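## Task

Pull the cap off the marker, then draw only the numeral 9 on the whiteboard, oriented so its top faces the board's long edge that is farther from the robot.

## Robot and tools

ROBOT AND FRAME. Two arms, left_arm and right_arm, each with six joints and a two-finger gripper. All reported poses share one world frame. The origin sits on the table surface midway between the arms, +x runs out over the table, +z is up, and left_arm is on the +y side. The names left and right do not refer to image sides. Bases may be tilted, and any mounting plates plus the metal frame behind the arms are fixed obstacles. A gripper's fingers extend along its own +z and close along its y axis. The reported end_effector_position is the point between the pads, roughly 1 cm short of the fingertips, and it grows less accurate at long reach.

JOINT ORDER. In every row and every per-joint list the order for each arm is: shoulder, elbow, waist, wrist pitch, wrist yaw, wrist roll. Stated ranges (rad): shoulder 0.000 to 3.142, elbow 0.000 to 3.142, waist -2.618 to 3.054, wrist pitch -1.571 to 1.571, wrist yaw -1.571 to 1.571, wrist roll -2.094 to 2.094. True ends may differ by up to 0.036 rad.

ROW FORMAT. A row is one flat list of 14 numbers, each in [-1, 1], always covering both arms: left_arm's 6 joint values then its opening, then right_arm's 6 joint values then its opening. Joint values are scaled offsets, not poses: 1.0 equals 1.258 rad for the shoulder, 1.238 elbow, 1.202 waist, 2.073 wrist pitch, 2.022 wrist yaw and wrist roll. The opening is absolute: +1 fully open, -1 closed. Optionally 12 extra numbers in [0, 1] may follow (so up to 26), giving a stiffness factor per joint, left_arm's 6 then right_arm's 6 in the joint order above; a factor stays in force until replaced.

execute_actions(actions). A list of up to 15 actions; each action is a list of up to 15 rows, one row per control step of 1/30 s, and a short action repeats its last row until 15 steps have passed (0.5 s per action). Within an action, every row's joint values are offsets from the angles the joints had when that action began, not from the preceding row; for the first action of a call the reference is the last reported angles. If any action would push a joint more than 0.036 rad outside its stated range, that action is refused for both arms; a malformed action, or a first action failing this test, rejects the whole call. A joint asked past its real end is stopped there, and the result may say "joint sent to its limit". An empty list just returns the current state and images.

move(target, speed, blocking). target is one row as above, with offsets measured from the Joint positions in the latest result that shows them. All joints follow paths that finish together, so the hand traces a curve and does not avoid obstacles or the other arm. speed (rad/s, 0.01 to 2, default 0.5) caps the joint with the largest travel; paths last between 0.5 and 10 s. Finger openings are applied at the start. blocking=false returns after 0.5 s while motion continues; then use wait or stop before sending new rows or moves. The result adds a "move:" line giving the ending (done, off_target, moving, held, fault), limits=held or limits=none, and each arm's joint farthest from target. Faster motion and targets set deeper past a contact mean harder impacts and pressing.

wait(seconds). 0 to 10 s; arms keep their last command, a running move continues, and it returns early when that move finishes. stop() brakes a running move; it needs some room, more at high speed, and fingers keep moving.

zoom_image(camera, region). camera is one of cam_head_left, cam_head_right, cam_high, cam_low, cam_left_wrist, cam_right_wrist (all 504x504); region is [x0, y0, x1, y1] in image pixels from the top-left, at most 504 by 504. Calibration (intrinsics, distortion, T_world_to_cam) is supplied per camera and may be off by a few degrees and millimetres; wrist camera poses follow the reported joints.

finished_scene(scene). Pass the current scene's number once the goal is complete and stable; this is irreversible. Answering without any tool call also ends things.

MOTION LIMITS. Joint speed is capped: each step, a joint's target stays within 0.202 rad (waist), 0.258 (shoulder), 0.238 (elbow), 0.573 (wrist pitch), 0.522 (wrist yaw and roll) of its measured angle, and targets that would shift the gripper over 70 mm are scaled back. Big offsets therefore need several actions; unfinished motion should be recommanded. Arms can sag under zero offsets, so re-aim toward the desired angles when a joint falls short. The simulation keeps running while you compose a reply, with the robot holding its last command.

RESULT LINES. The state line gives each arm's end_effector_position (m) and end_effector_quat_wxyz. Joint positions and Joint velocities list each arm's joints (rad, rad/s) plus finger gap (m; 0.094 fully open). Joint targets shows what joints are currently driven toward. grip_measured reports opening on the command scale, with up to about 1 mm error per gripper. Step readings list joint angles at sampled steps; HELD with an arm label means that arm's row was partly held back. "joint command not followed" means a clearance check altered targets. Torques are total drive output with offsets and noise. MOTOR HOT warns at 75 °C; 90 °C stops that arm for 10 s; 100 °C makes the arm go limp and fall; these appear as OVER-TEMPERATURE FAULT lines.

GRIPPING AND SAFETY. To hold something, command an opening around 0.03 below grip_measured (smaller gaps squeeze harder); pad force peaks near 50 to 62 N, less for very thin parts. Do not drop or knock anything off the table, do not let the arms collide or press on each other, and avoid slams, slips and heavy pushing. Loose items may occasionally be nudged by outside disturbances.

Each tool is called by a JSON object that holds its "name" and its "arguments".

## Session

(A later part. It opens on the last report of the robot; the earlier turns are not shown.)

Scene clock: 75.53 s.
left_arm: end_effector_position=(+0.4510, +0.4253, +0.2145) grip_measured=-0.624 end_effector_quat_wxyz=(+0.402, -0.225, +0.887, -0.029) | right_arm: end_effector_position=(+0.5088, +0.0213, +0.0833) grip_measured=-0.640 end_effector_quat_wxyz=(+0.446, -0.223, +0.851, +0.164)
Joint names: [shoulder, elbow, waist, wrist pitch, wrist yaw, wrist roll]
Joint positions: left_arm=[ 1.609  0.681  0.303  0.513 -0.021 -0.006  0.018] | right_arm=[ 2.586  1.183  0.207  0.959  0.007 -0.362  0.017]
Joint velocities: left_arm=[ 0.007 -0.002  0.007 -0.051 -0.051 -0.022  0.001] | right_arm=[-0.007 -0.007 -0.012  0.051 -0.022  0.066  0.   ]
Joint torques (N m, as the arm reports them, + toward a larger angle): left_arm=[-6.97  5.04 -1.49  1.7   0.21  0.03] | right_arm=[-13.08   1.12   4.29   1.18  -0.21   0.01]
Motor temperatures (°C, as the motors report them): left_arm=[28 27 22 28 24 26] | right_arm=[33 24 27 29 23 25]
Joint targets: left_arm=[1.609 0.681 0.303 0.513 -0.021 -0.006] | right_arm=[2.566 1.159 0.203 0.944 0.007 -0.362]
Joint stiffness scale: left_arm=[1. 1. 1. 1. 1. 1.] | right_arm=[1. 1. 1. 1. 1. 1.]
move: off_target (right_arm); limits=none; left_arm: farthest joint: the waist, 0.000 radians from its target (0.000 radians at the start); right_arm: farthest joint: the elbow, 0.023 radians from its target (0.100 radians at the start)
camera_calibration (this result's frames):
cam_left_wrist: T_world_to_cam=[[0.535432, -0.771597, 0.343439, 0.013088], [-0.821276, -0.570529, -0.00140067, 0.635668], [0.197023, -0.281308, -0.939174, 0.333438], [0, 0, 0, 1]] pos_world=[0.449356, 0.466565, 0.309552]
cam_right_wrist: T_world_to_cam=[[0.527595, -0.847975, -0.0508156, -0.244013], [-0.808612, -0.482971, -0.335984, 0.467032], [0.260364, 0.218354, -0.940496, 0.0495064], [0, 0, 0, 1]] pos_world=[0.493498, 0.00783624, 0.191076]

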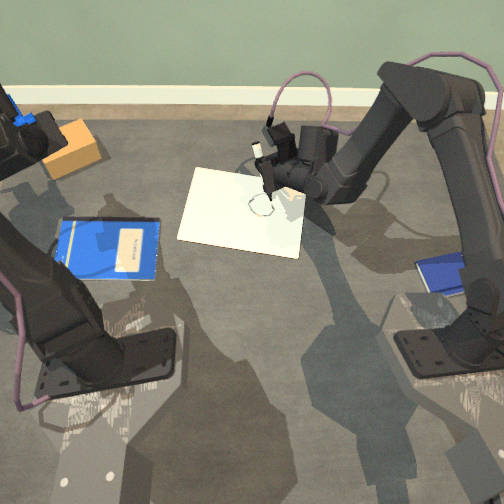

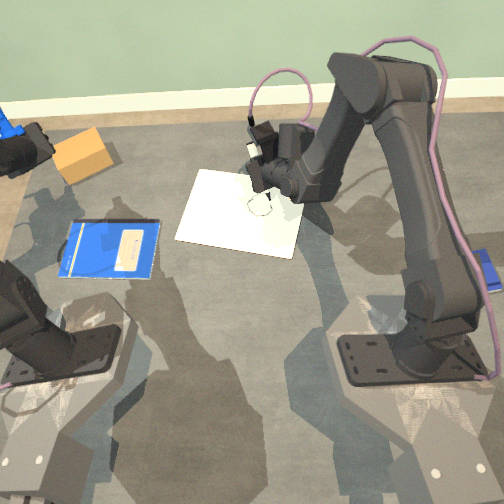

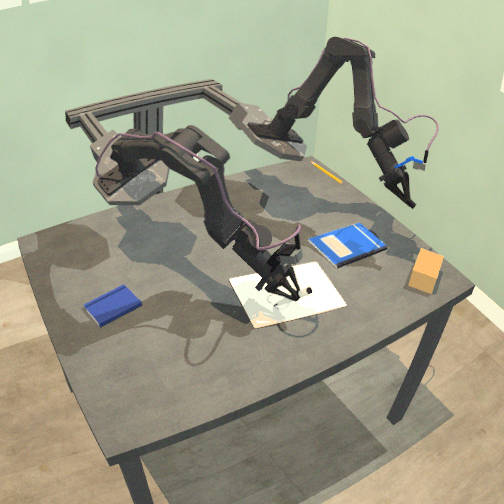

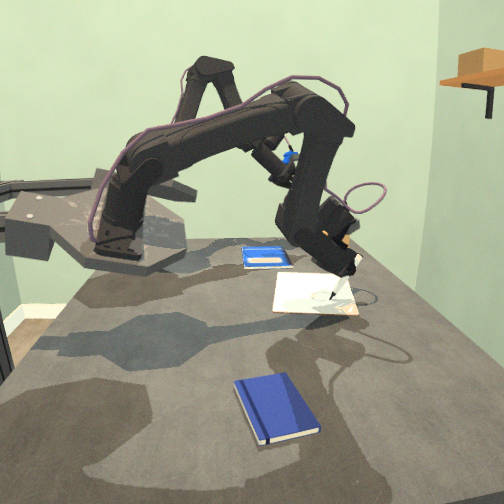

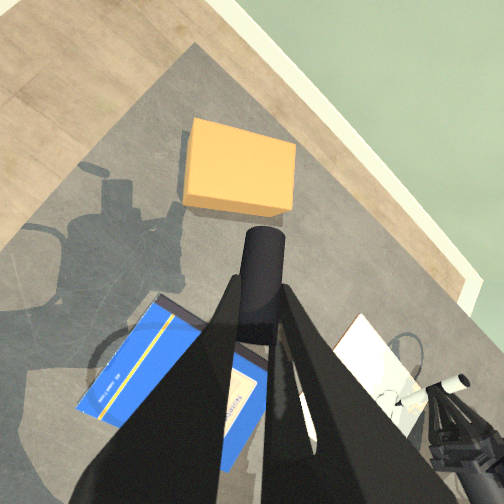

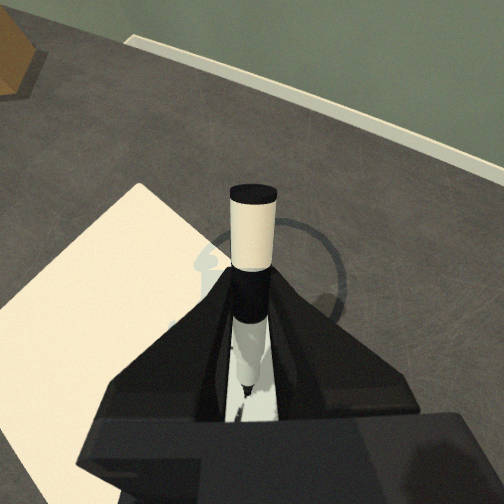

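{"name": "move", "arguments": {"target": [0,0,0,0,0,0,-0.68,-0.02,-0.098,-0.003,0.027,0,0,-0.69], "speed": 0.2}}

{"name": "zoom_image", "arguments": {"camera": "cam_head_left", "region": [220,150,320,250]}}

Scene clock: 76.77 s.
left_arm: end_effector_position=(+0.4510, +0.4253, +0.2145) grip_measured=-0.624 end_effector_quat_wxyz=(+0.402, -0.225, +0.887, -0.029) | right_arm: end_effector_position=(+0.4881, +0.0144, +0.0821) grip_measured=-0.640 end_effector_quat_wxyz=(+0.447, -0.223, +0.851, +0.164)
Joint names: [shoulder, elbow, waist, wrist pitch, wrist yaw, wrist roll]
Joint positions: left_arm=[ 1.609  0.681  0.303  0.513 -0.021 -0.006  0.018] | right_arm=[ 2.576  1.089  0.207  1.045  0.006 -0.362  0.017]
Joint velocities: left_arm=[-0.012 -0.002 -0.012  0.081 -0.11   0.007  0.001] | right_arm=[-0.002  0.002  0.007 -0.066 -0.081 -0.051  0.   ]
Joint torques (N m, as the arm reports them, + toward a larger angle): left_arm=[-6.98  5.08 -1.51  1.71  0.21  0.03] | right_arm=[-12.17   0.34   4.06   1.03  -0.21   0.03]
Motor temperatures (°C, as the motors report them): left_arm=[28 27 22 28 24 26] | right_arm=[33 24 27 29 23 25]
Joint targets: left_arm=[1.609 0.681 0.303 0.513 -0.021 -0.006] | right_arm=[2.561 1.062 0.203 1.016 0.007 -0.362]
Joint stiffness scale: left_arm=[1. 1. 1. 1. 1. 1.] | right_arm=[1. 1. 1. 1. 1. 1.]
move: off_target (right_arm); limits=none; left_arm: farthest joint: the waist, 0.000 radians from its target (0.000 radians at the start); right_arm: farthest joint: the wrist pitch, 0.030 radians from its target (0.056 radians at the start)
camera_calibration (this result's frames):
cam_left_wrist: T_world_to_cam=[[0.535432, -0.771597, 0.343439, 0.013088], [-0.821276, -0.570529, -0.00140067, 0.635668], [0.197023, -0.281308, -0.939174, 0.333438], [0, 0, 0, 1]] pos_world=[0.449356, 0.466565, 0.309552]
cam_right_wrist: T_world_to_cam=[[0.527877, -0.847784, -0.0510619, -0.239119], [-0.808228, -0.482954, -0.336931, 0.446442], [0.260984, 0.219128, -0.940144, 0.0549335], [0, 0, 0, 1]] pos_world=[0.472716, 0.000851874, 0.189856]

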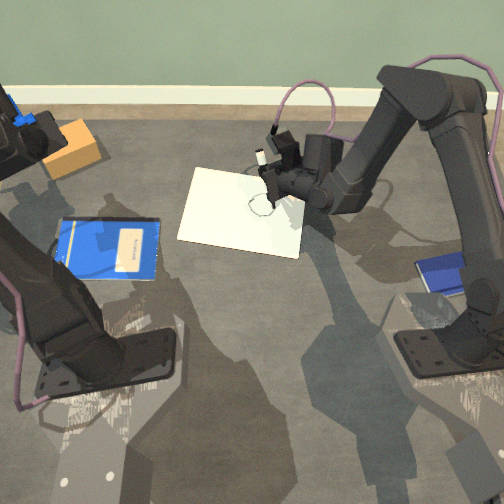

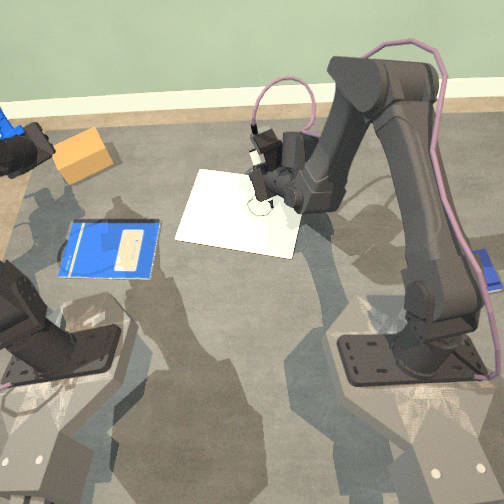

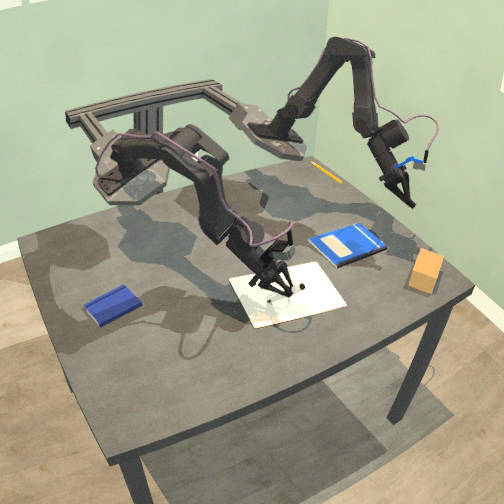

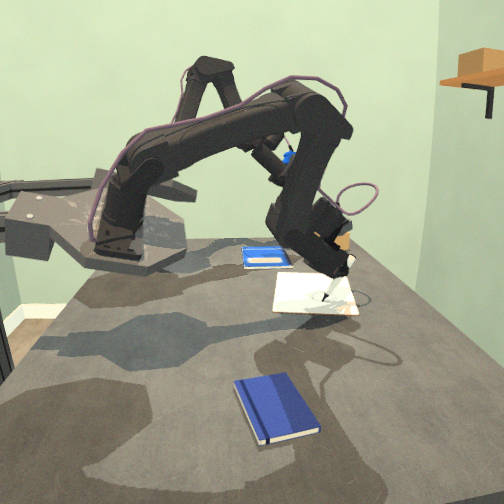

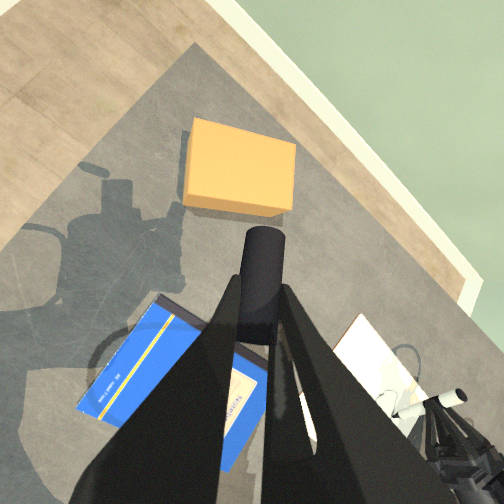

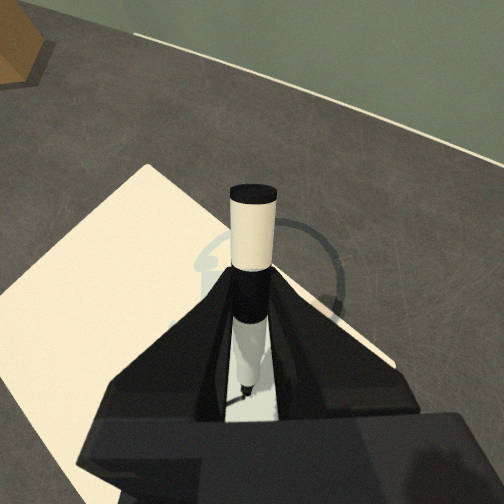

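Region (220, 150, 320, 250) of cam_head_left's 504x504 image, scaled by 5.040, with more detail than that image has.

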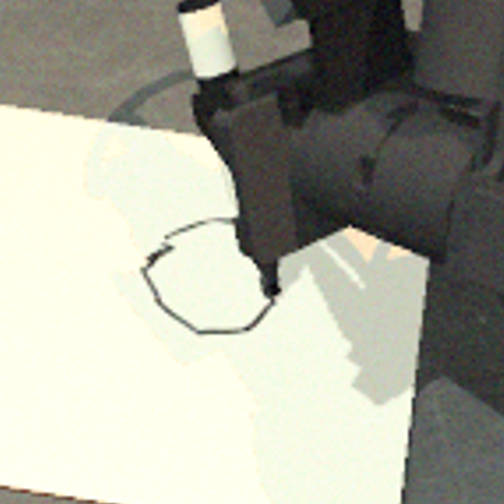

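{"name": "move", "arguments": {"target": [0,0,0,0,0,0,-0.68,0.004,-0.120,0.042,0.046,0,0,-0.69], "speed": 0.2}}

{"name": "zoom_image", "arguments": {"camera": "cam_head_left", "region": [220,150,320,250]}}

Scene clock: 78.17 s.
left_arm: end_effector_position=(+0.4510, +0.4253, +0.2145) grip_measured=-0.624 end_effector_quat_wxyz=(+0.402, -0.225, +0.887, -0.029) | right_arm: end_effector_position=(+0.4462, +0.0206, +0.0808) grip_measured=-0.640 end_effector_quat_wxyz=(+0.435, -0.240, +0.850, +0.176)
Joint names: [shoulder, elbow, waist, wrist pitch, wrist yaw, wrist roll]
Joint positions: left_arm=[ 1.609  0.681  0.303  0.513 -0.021 -0.006  0.018] | right_arm=[ 2.576  0.961  0.243  1.14   0.006 -0.361  0.017]
Joint velocities: left_arm=[-0.002  0.012 -0.002 -0.007 -0.007 -0.022  0.   ] | right_arm=[-0.027 -0.002 -0.027  0.037  0.037 -0.037  0.   ]
Joint torques (N m, as the arm reports them, + toward a larger angle): left_arm=[-6.96  5.09 -1.48  1.69  0.22  0.03] | right_arm=[-9.78  0.17  5.66  1.31 -0.23  0.02]
Motor temperatures (°C, as the motors report them): left_arm=[28 27 22 28 24 26] | right_arm=[33 24 27 29 23 25]
Joint targets: left_arm=[1.609 0.681 0.303 0.513 -0.021 -0.006] | right_arm=[2.581 0.940 0.257 1.140 0.006 -0.362]
Joint stiffness scale: left_arm=[1. 1. 1. 1. 1. 1.] | right_arm=[1. 1. 1. 1. 1. 1.]
move: off_target (right_arm); limits=none; left_arm: farthest joint: the waist, 0.000 radians from its target (0.000 radians at the start); right_arm: farthest joint: the elbow, 0.021 radians from its target (0.148 radians at the start)
camera_calibration (this result's frames):
cam_left_wrist: T_world_to_cam=[[0.535432, -0.771597, 0.343439, 0.013088], [-0.821276, -0.570529, -0.00140067, 0.635668], [0.197023, -0.281308, -0.939174, 0.333438], [0, 0, 0, 1]] pos_world=[0.449356, 0.466565, 0.309552]
cam_right_wrist: T_world_to_cam=[[0.563862, -0.82363, -0.0607815, -0.227536], [-0.791959, -0.51837, -0.322635, 0.407465], [0.234225, 0.230058, -0.94457, 0.0753935], [0, 0, 0, 1]] pos_world=[0.433336, 0.0064674, 0.188847]

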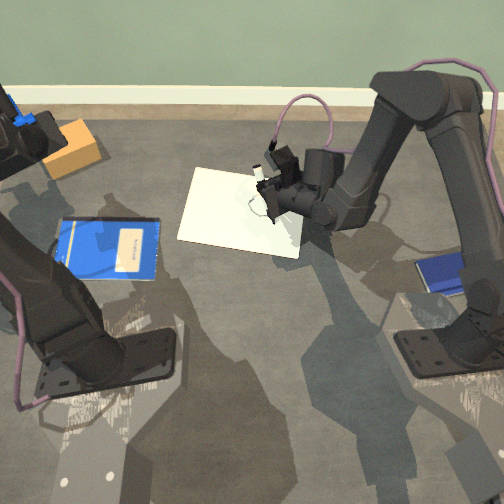

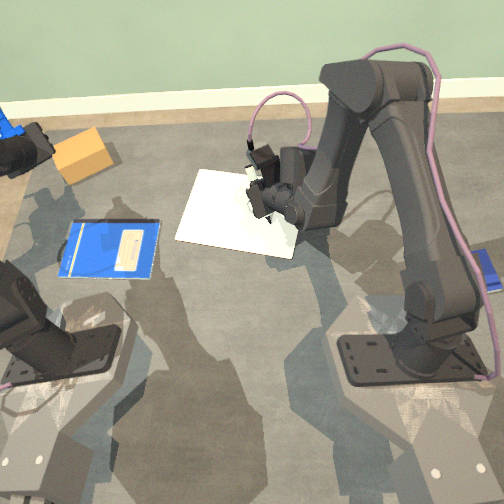

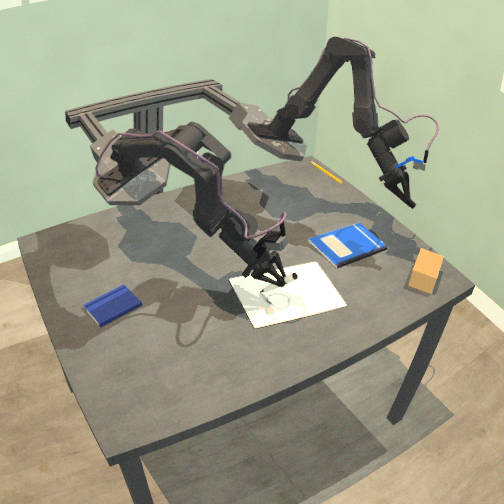

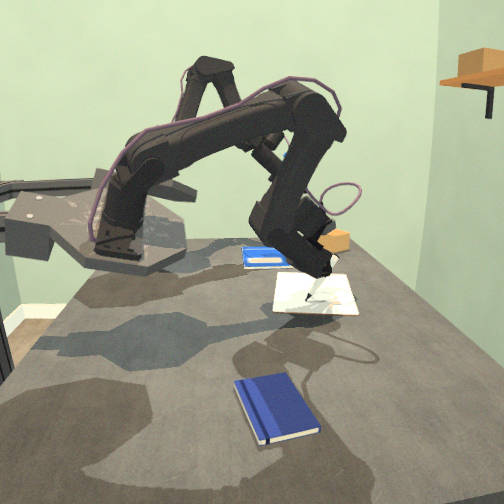

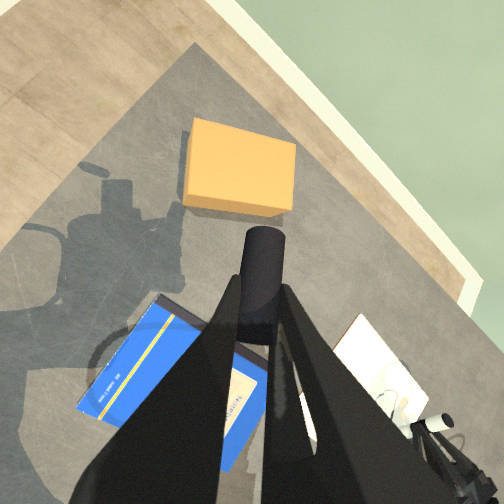

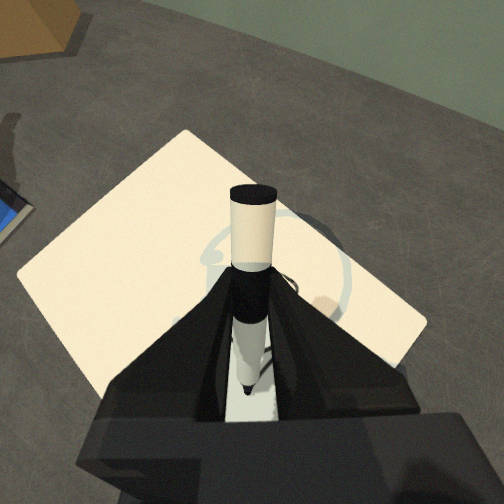

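Region (220, 150, 320, 250) of cam_head_left's 504x504 image, scaled by 5.040, with more detail than that image has.

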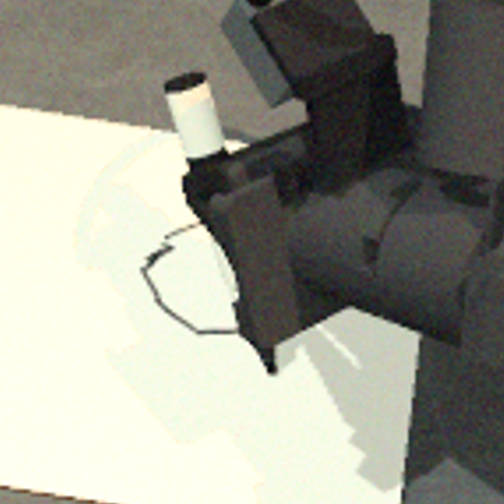

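{"name": "move", "arguments": {"target": [0,0,0,0,0,0,-0.68,0.052,-0.104,0.058,0.078,0,0,-0.69], "speed": 0.2}}

{"name": "move", "arguments": {"target": [0,0,0,0,0,0,-0.68,-0.12,0,0,0,0,0,-0.69], "speed": 0.3}}

{"name": "move", "arguments": {"target": [0,0,0,0,0,0,-0.68,-0.2,0,-0.25,0,0,0,-0.69], "speed": 0.6}}

{"name": "zoom_image", "arguments": {"camera": "cam_head_left", "region": [200,150,320,270]}}

Scene clock: 79.90 s.
left_arm: end_effector_position=(+0.4510, +0.4253, +0.2145) grip_measured=-0.624 end_effector_quat_wxyz=(+0.402, -0.225, +0.887, -0.029) | right_arm: end_effector_position=(+0.4021, +0.0325, +0.0808) grip_measured=-0.640 end_effector_quat_wxyz=(+0.437, -0.260, +0.840, +0.190)
Joint names: [shoulder, elbow, waist, wrist pitch, wrist yaw, wrist roll]
Joint positions: left_arm=[ 1.609  0.681  0.303  0.513 -0.021 -0.006  0.018] | right_arm=[ 2.624  0.852  0.298  1.292  0.01  -0.361  0.017]
Joint velocities: left_arm=[ 0.007 -0.017 -0.012  0.037 -0.007  0.007  0.   ] | right_arm=[ 0.012  0.012  0.002 -0.022 -0.081  0.037 -0.   ]
Joint torques (N m, as the arm reports them, + toward a larger angle): left_arm=[-6.98  5.06 -1.51  1.7   0.21  0.03] | right_arm=[-8.07 -0.48  5.31  1.42 -0.29  0.04]
Motor temperatures (°C, as the motors report them): left_arm=[28 27 22 28 24 26] | right_arm=[32 24 27 30 23 25]
Joint targets: left_arm=[1.609 0.681 0.303 0.513 -0.021 -0.006] | right_arm=[2.642 0.832 0.312 1.302 0.006 -0.361]
Joint stiffness scale: left_arm=[1. 1. 1. 1. 1. 1.] | right_arm=[1. 1. 1. 1. 1. 1.]
move: done; limits=none; left_arm: farthest joint: the waist, 0.000 radians from its target (0.000 radians at the start); right_arm: farthest joint: the elbow, 0.020 radians from its target (0.129 radians at the start)
camera_calibration (this result's frames):
cam_left_wrist: T_world_to_cam=[[0.535432, -0.771597, 0.343439, 0.013088], [-0.821276, -0.570529, -0.00140067, 0.635668], [0.197023, -0.281308, -0.939174, 0.333438], [0, 0, 0, 1]] pos_world=[0.449356, 0.466565, 0.309552]
cam_right_wrist: T_world_to_cam=[[0.60421, -0.794261, -0.0638707, -0.209864], [-0.762146, -0.552665, -0.337186, 0.368992], [0.232515, 0.25241, -0.939269, 0.0825024], [0, 0, 0, 1]] pos_world=[0.388845, 0.0164182, 0.188507]

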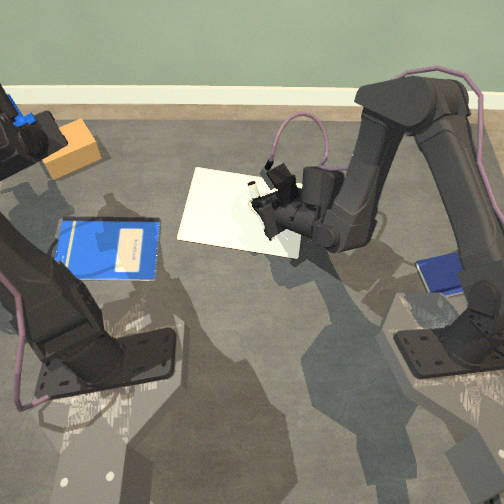

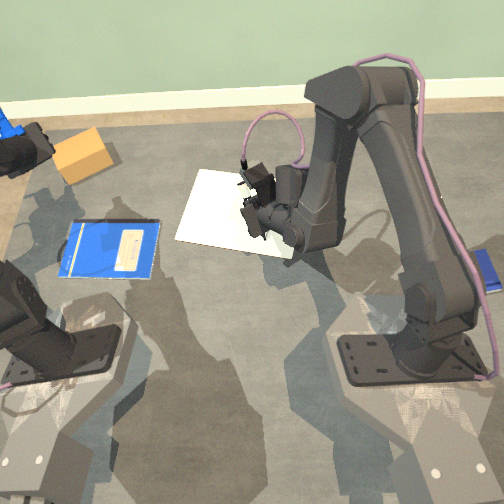

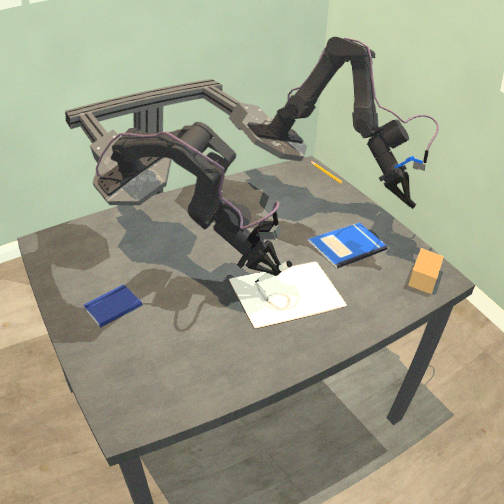

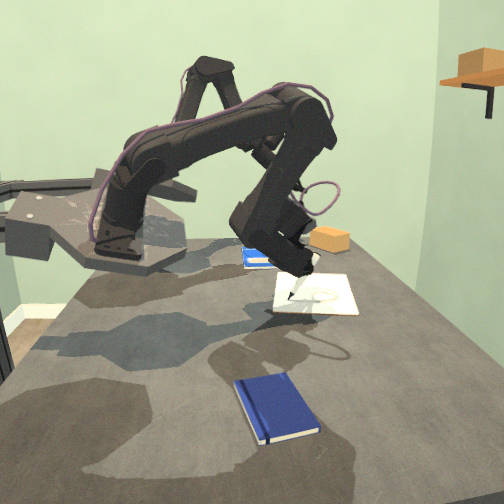

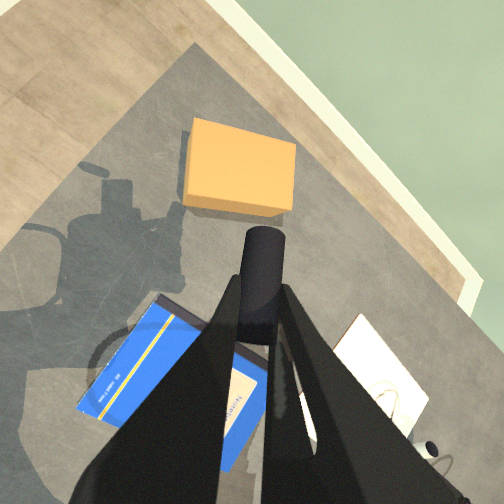

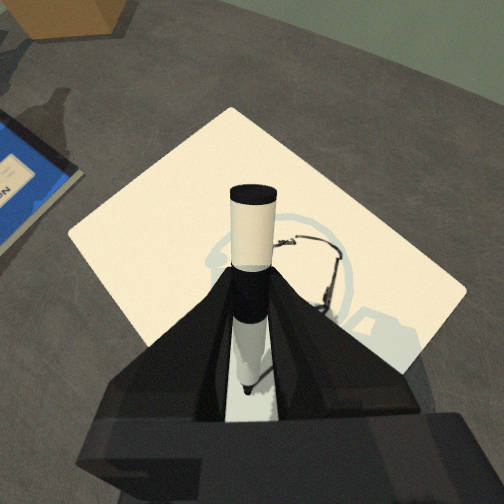

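Scene clock: 80.77 s.
left_arm: end_effector_position=(+0.4510, +0.4253, +0.2145) grip_measured=-0.624 end_effector_quat_wxyz=(+0.402, -0.225, +0.887, -0.029) | right_arm: end_effector_position=(+0.4420, +0.0278, +0.1304) grip_measured=-0.640 end_effector_quat_wxyz=(+0.488, -0.238, +0.819, +0.185)
Joint names: [shoulder, elbow, waist, wrist pitch, wrist yaw, wrist roll]
Joint positions: left_arm=[ 1.609  0.681  0.303  0.513 -0.021 -0.006  0.018] | right_arm=[ 2.496  0.852  0.298  1.284  0.014 -0.361  0.017]
Joint velocities: left_arm=[ 0.007  0.007  0.002  0.022 -0.037 -0.007  0.   ] | right_arm=[-0.007  0.012 -0.012  0.066  0.081 -0.037 -0.001]
Joint torques (N m, as the arm reports them, + toward a larger angle): left_arm=[-6.93  5.03 -1.49  1.7   0.22  0.03] | right_arm=[-11.65   2.04   4.13   1.49  -0.28   0.02]
Motor temperatures (°C, as the motors report them): left_arm=[28 27 22 28 24 26] | right_arm=[33 24 27 30 23 25]
Joint targets: left_arm=[1.609 0.681 0.303 0.513 -0.021 -0.006] | right_arm=[2.473 0.852 0.298 1.292 0.010 -0.361]
Joint stiffness scale: left_arm=[1. 1. 1. 1. 1. 1.] | right_arm=[1. 1. 1. 1. 1. 1.]
move: off_target (right_arm); limits=none; left_arm: farthest joint: the waist, 0.000 radians from its target (0.000 radians at the start); right_arm: farthest joint: the shoulder, 0.023 radians from its target (0.151 radians at the start)
camera_calibration (this result's frames):
cam_left_wrist: T_world_to_cam=[[0.535432, -0.771597, 0.343439, 0.013088], [-0.821276, -0.570529, -0.00140067, 0.635668], [0.197023, -0.281308, -0.939174, 0.333438], [0, 0, 0, 1]] pos_world=[0.449356, 0.466565, 0.309552]
cam_right_wrist: T_world_to_cam=[[0.569782, -0.820711, -0.0422149, -0.221423], [-0.749624, -0.498006, -0.435953, 0.419353], [0.336768, 0.280043, -0.898979, 0.0688803], [0, 0, 0, 1]] pos_world=[0.417323, 0.00782657, 0.235393]

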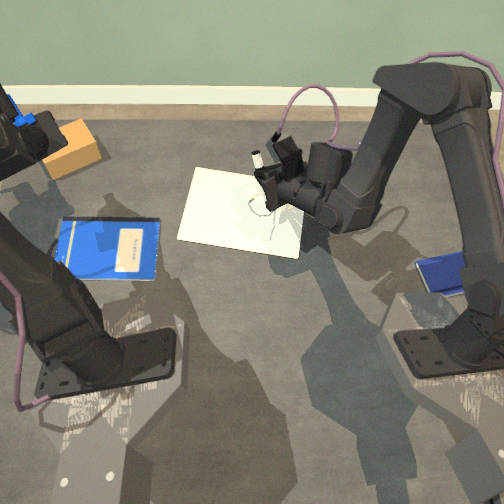

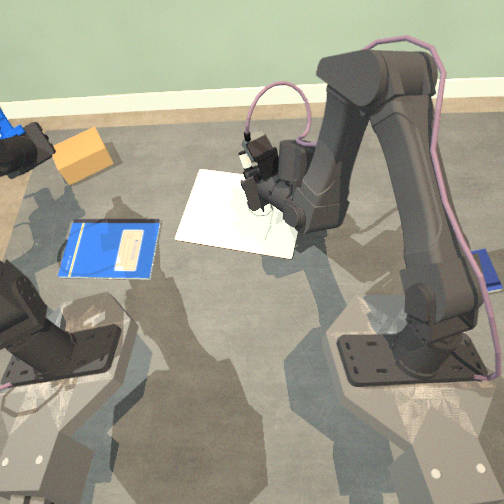

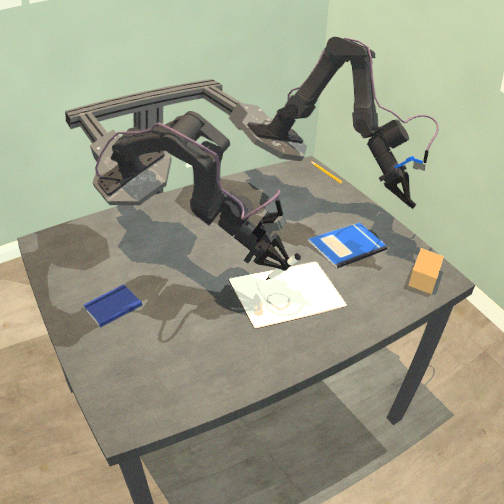

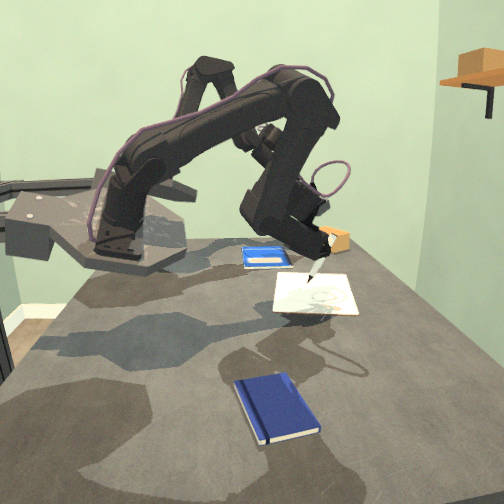

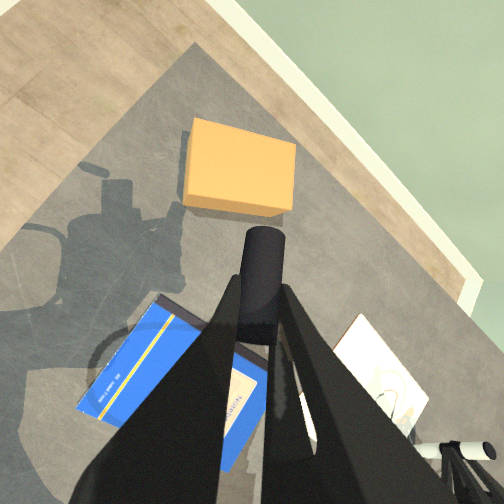

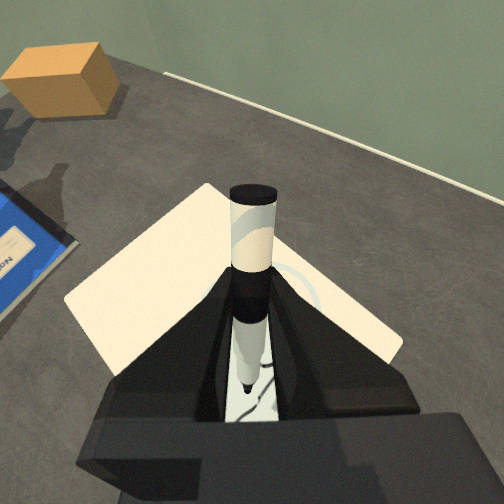

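Scene clock: 81.77 s.
left_arm: end_effector_position=(+0.4510, +0.4253, +0.2145) grip_measured=-0.624 end_effector_quat_wxyz=(+0.402, -0.225, +0.887, -0.029) | right_arm: end_effector_position=(+0.5428, -0.1414, +0.1707) grip_measured=-0.640 end_effector_quat_wxyz=(+0.555, -0.102, +0.824, +0.061)
Joint names: [shoulder, elbow, waist, wrist pitch, wrist yaw, wrist roll]
Joint positions: left_arm=[ 1.609  0.681  0.303  0.513 -0.021 -0.006  0.018] | right_arm=[ 2.265  0.852 -0.015  1.277  0.024 -0.361  0.017]
Joint velocities: left_arm=[ 0.017 -0.007  0.012 -0.022  0.007  0.007  0.   ] | right_arm=[ 0.012 -0.002 -0.002 -0.081 -0.066 -0.037 -0.   ]
Joint torques (N m, as the arm reports them, + toward a larger angle): left_arm=[-6.98  5.09 -1.46  1.7   0.22  0.02] | right_arm=[-11.92   2.83   4.42   1.56  -0.29   0.01]
Motor temperatures (°C, as the motors report them): left_arm=[28 27 22 28 24 26] | right_arm=[33 24 27 30 23 25]
Joint targets: left_arm=[1.609 0.681 0.303 0.513 -0.021 -0.006] | right_arm=[2.245 0.852 -0.003 1.284 0.014 -0.361]
Joint stiffness scale: left_arm=[1. 1. 1. 1. 1. 1.] | right_arm=[1. 1. 1. 1. 1. 1.]
move: off_target (right_arm); limits=none; left_arm: farthest joint: the waist, 0.000 radians from its target (0.000 radians at the start); right_arm: farthest joint: the shoulder, 0.021 radians from its target (0.252 radians at the start)
camera_calibration (this result's frames):
cam_left_wrist: T_world_to_cam=[[0.535432, -0.771597, 0.343439, 0.013088], [-0.821276, -0.570529, -0.00140067, 0.635668], [0.197023, -0.281308, -0.939174, 0.333438], [0, 0, 0, 1]] pos_world=[0.449356, 0.466565, 0.309552]
cam_right_wrist: T_world_to_cam=[[0.230803, -0.972199, 0.0394793, -0.267306], [-0.830788, -0.218027, -0.512108, 0.524866], [0.506479, 0.0853972, -0.858013, -0.00805267], [0, 0, 0, 1]] pos_world=[0.501826, -0.144752, 0.272432]

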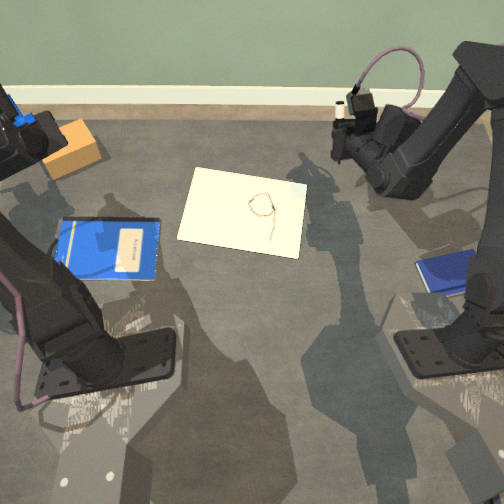

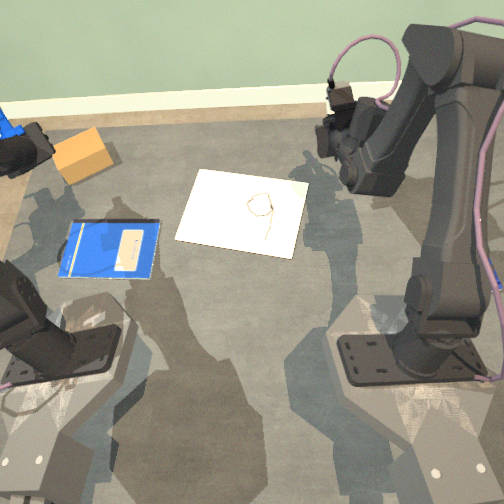

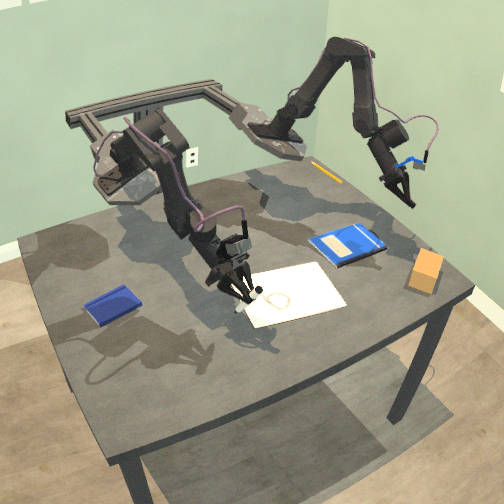

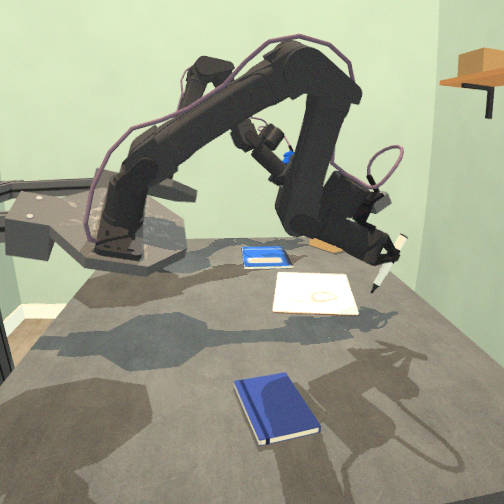

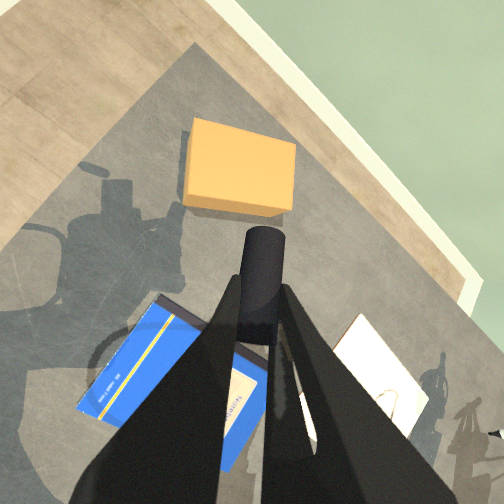

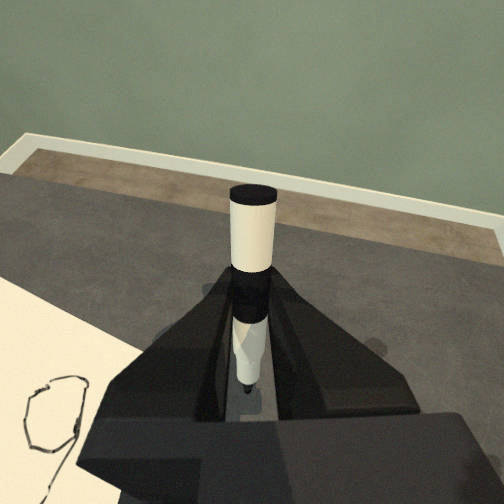

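Region (200, 150, 320, 270) of cam_head_left's 504x504 image, scaled by 4.200, with more detail than that image has.

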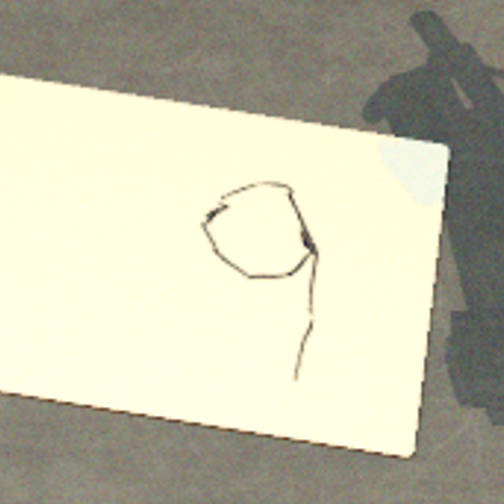

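{"name": "zoom_image", "arguments": {"camera": "cam_head_right", "region": [240,185,290,250]}}

Region (240, 185, 290, 250) of cam_head_right's 504x504 image, scaled by 7.754, with more detail than that image has; it fills the left 388 columns of this view, and the rest is white.

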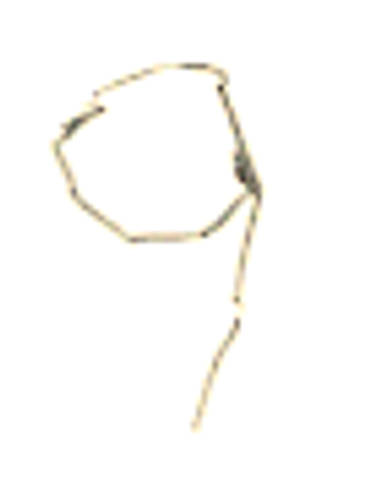

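{"name": "finished_scene", "arguments": {"scene": 1}}

The scene is finished.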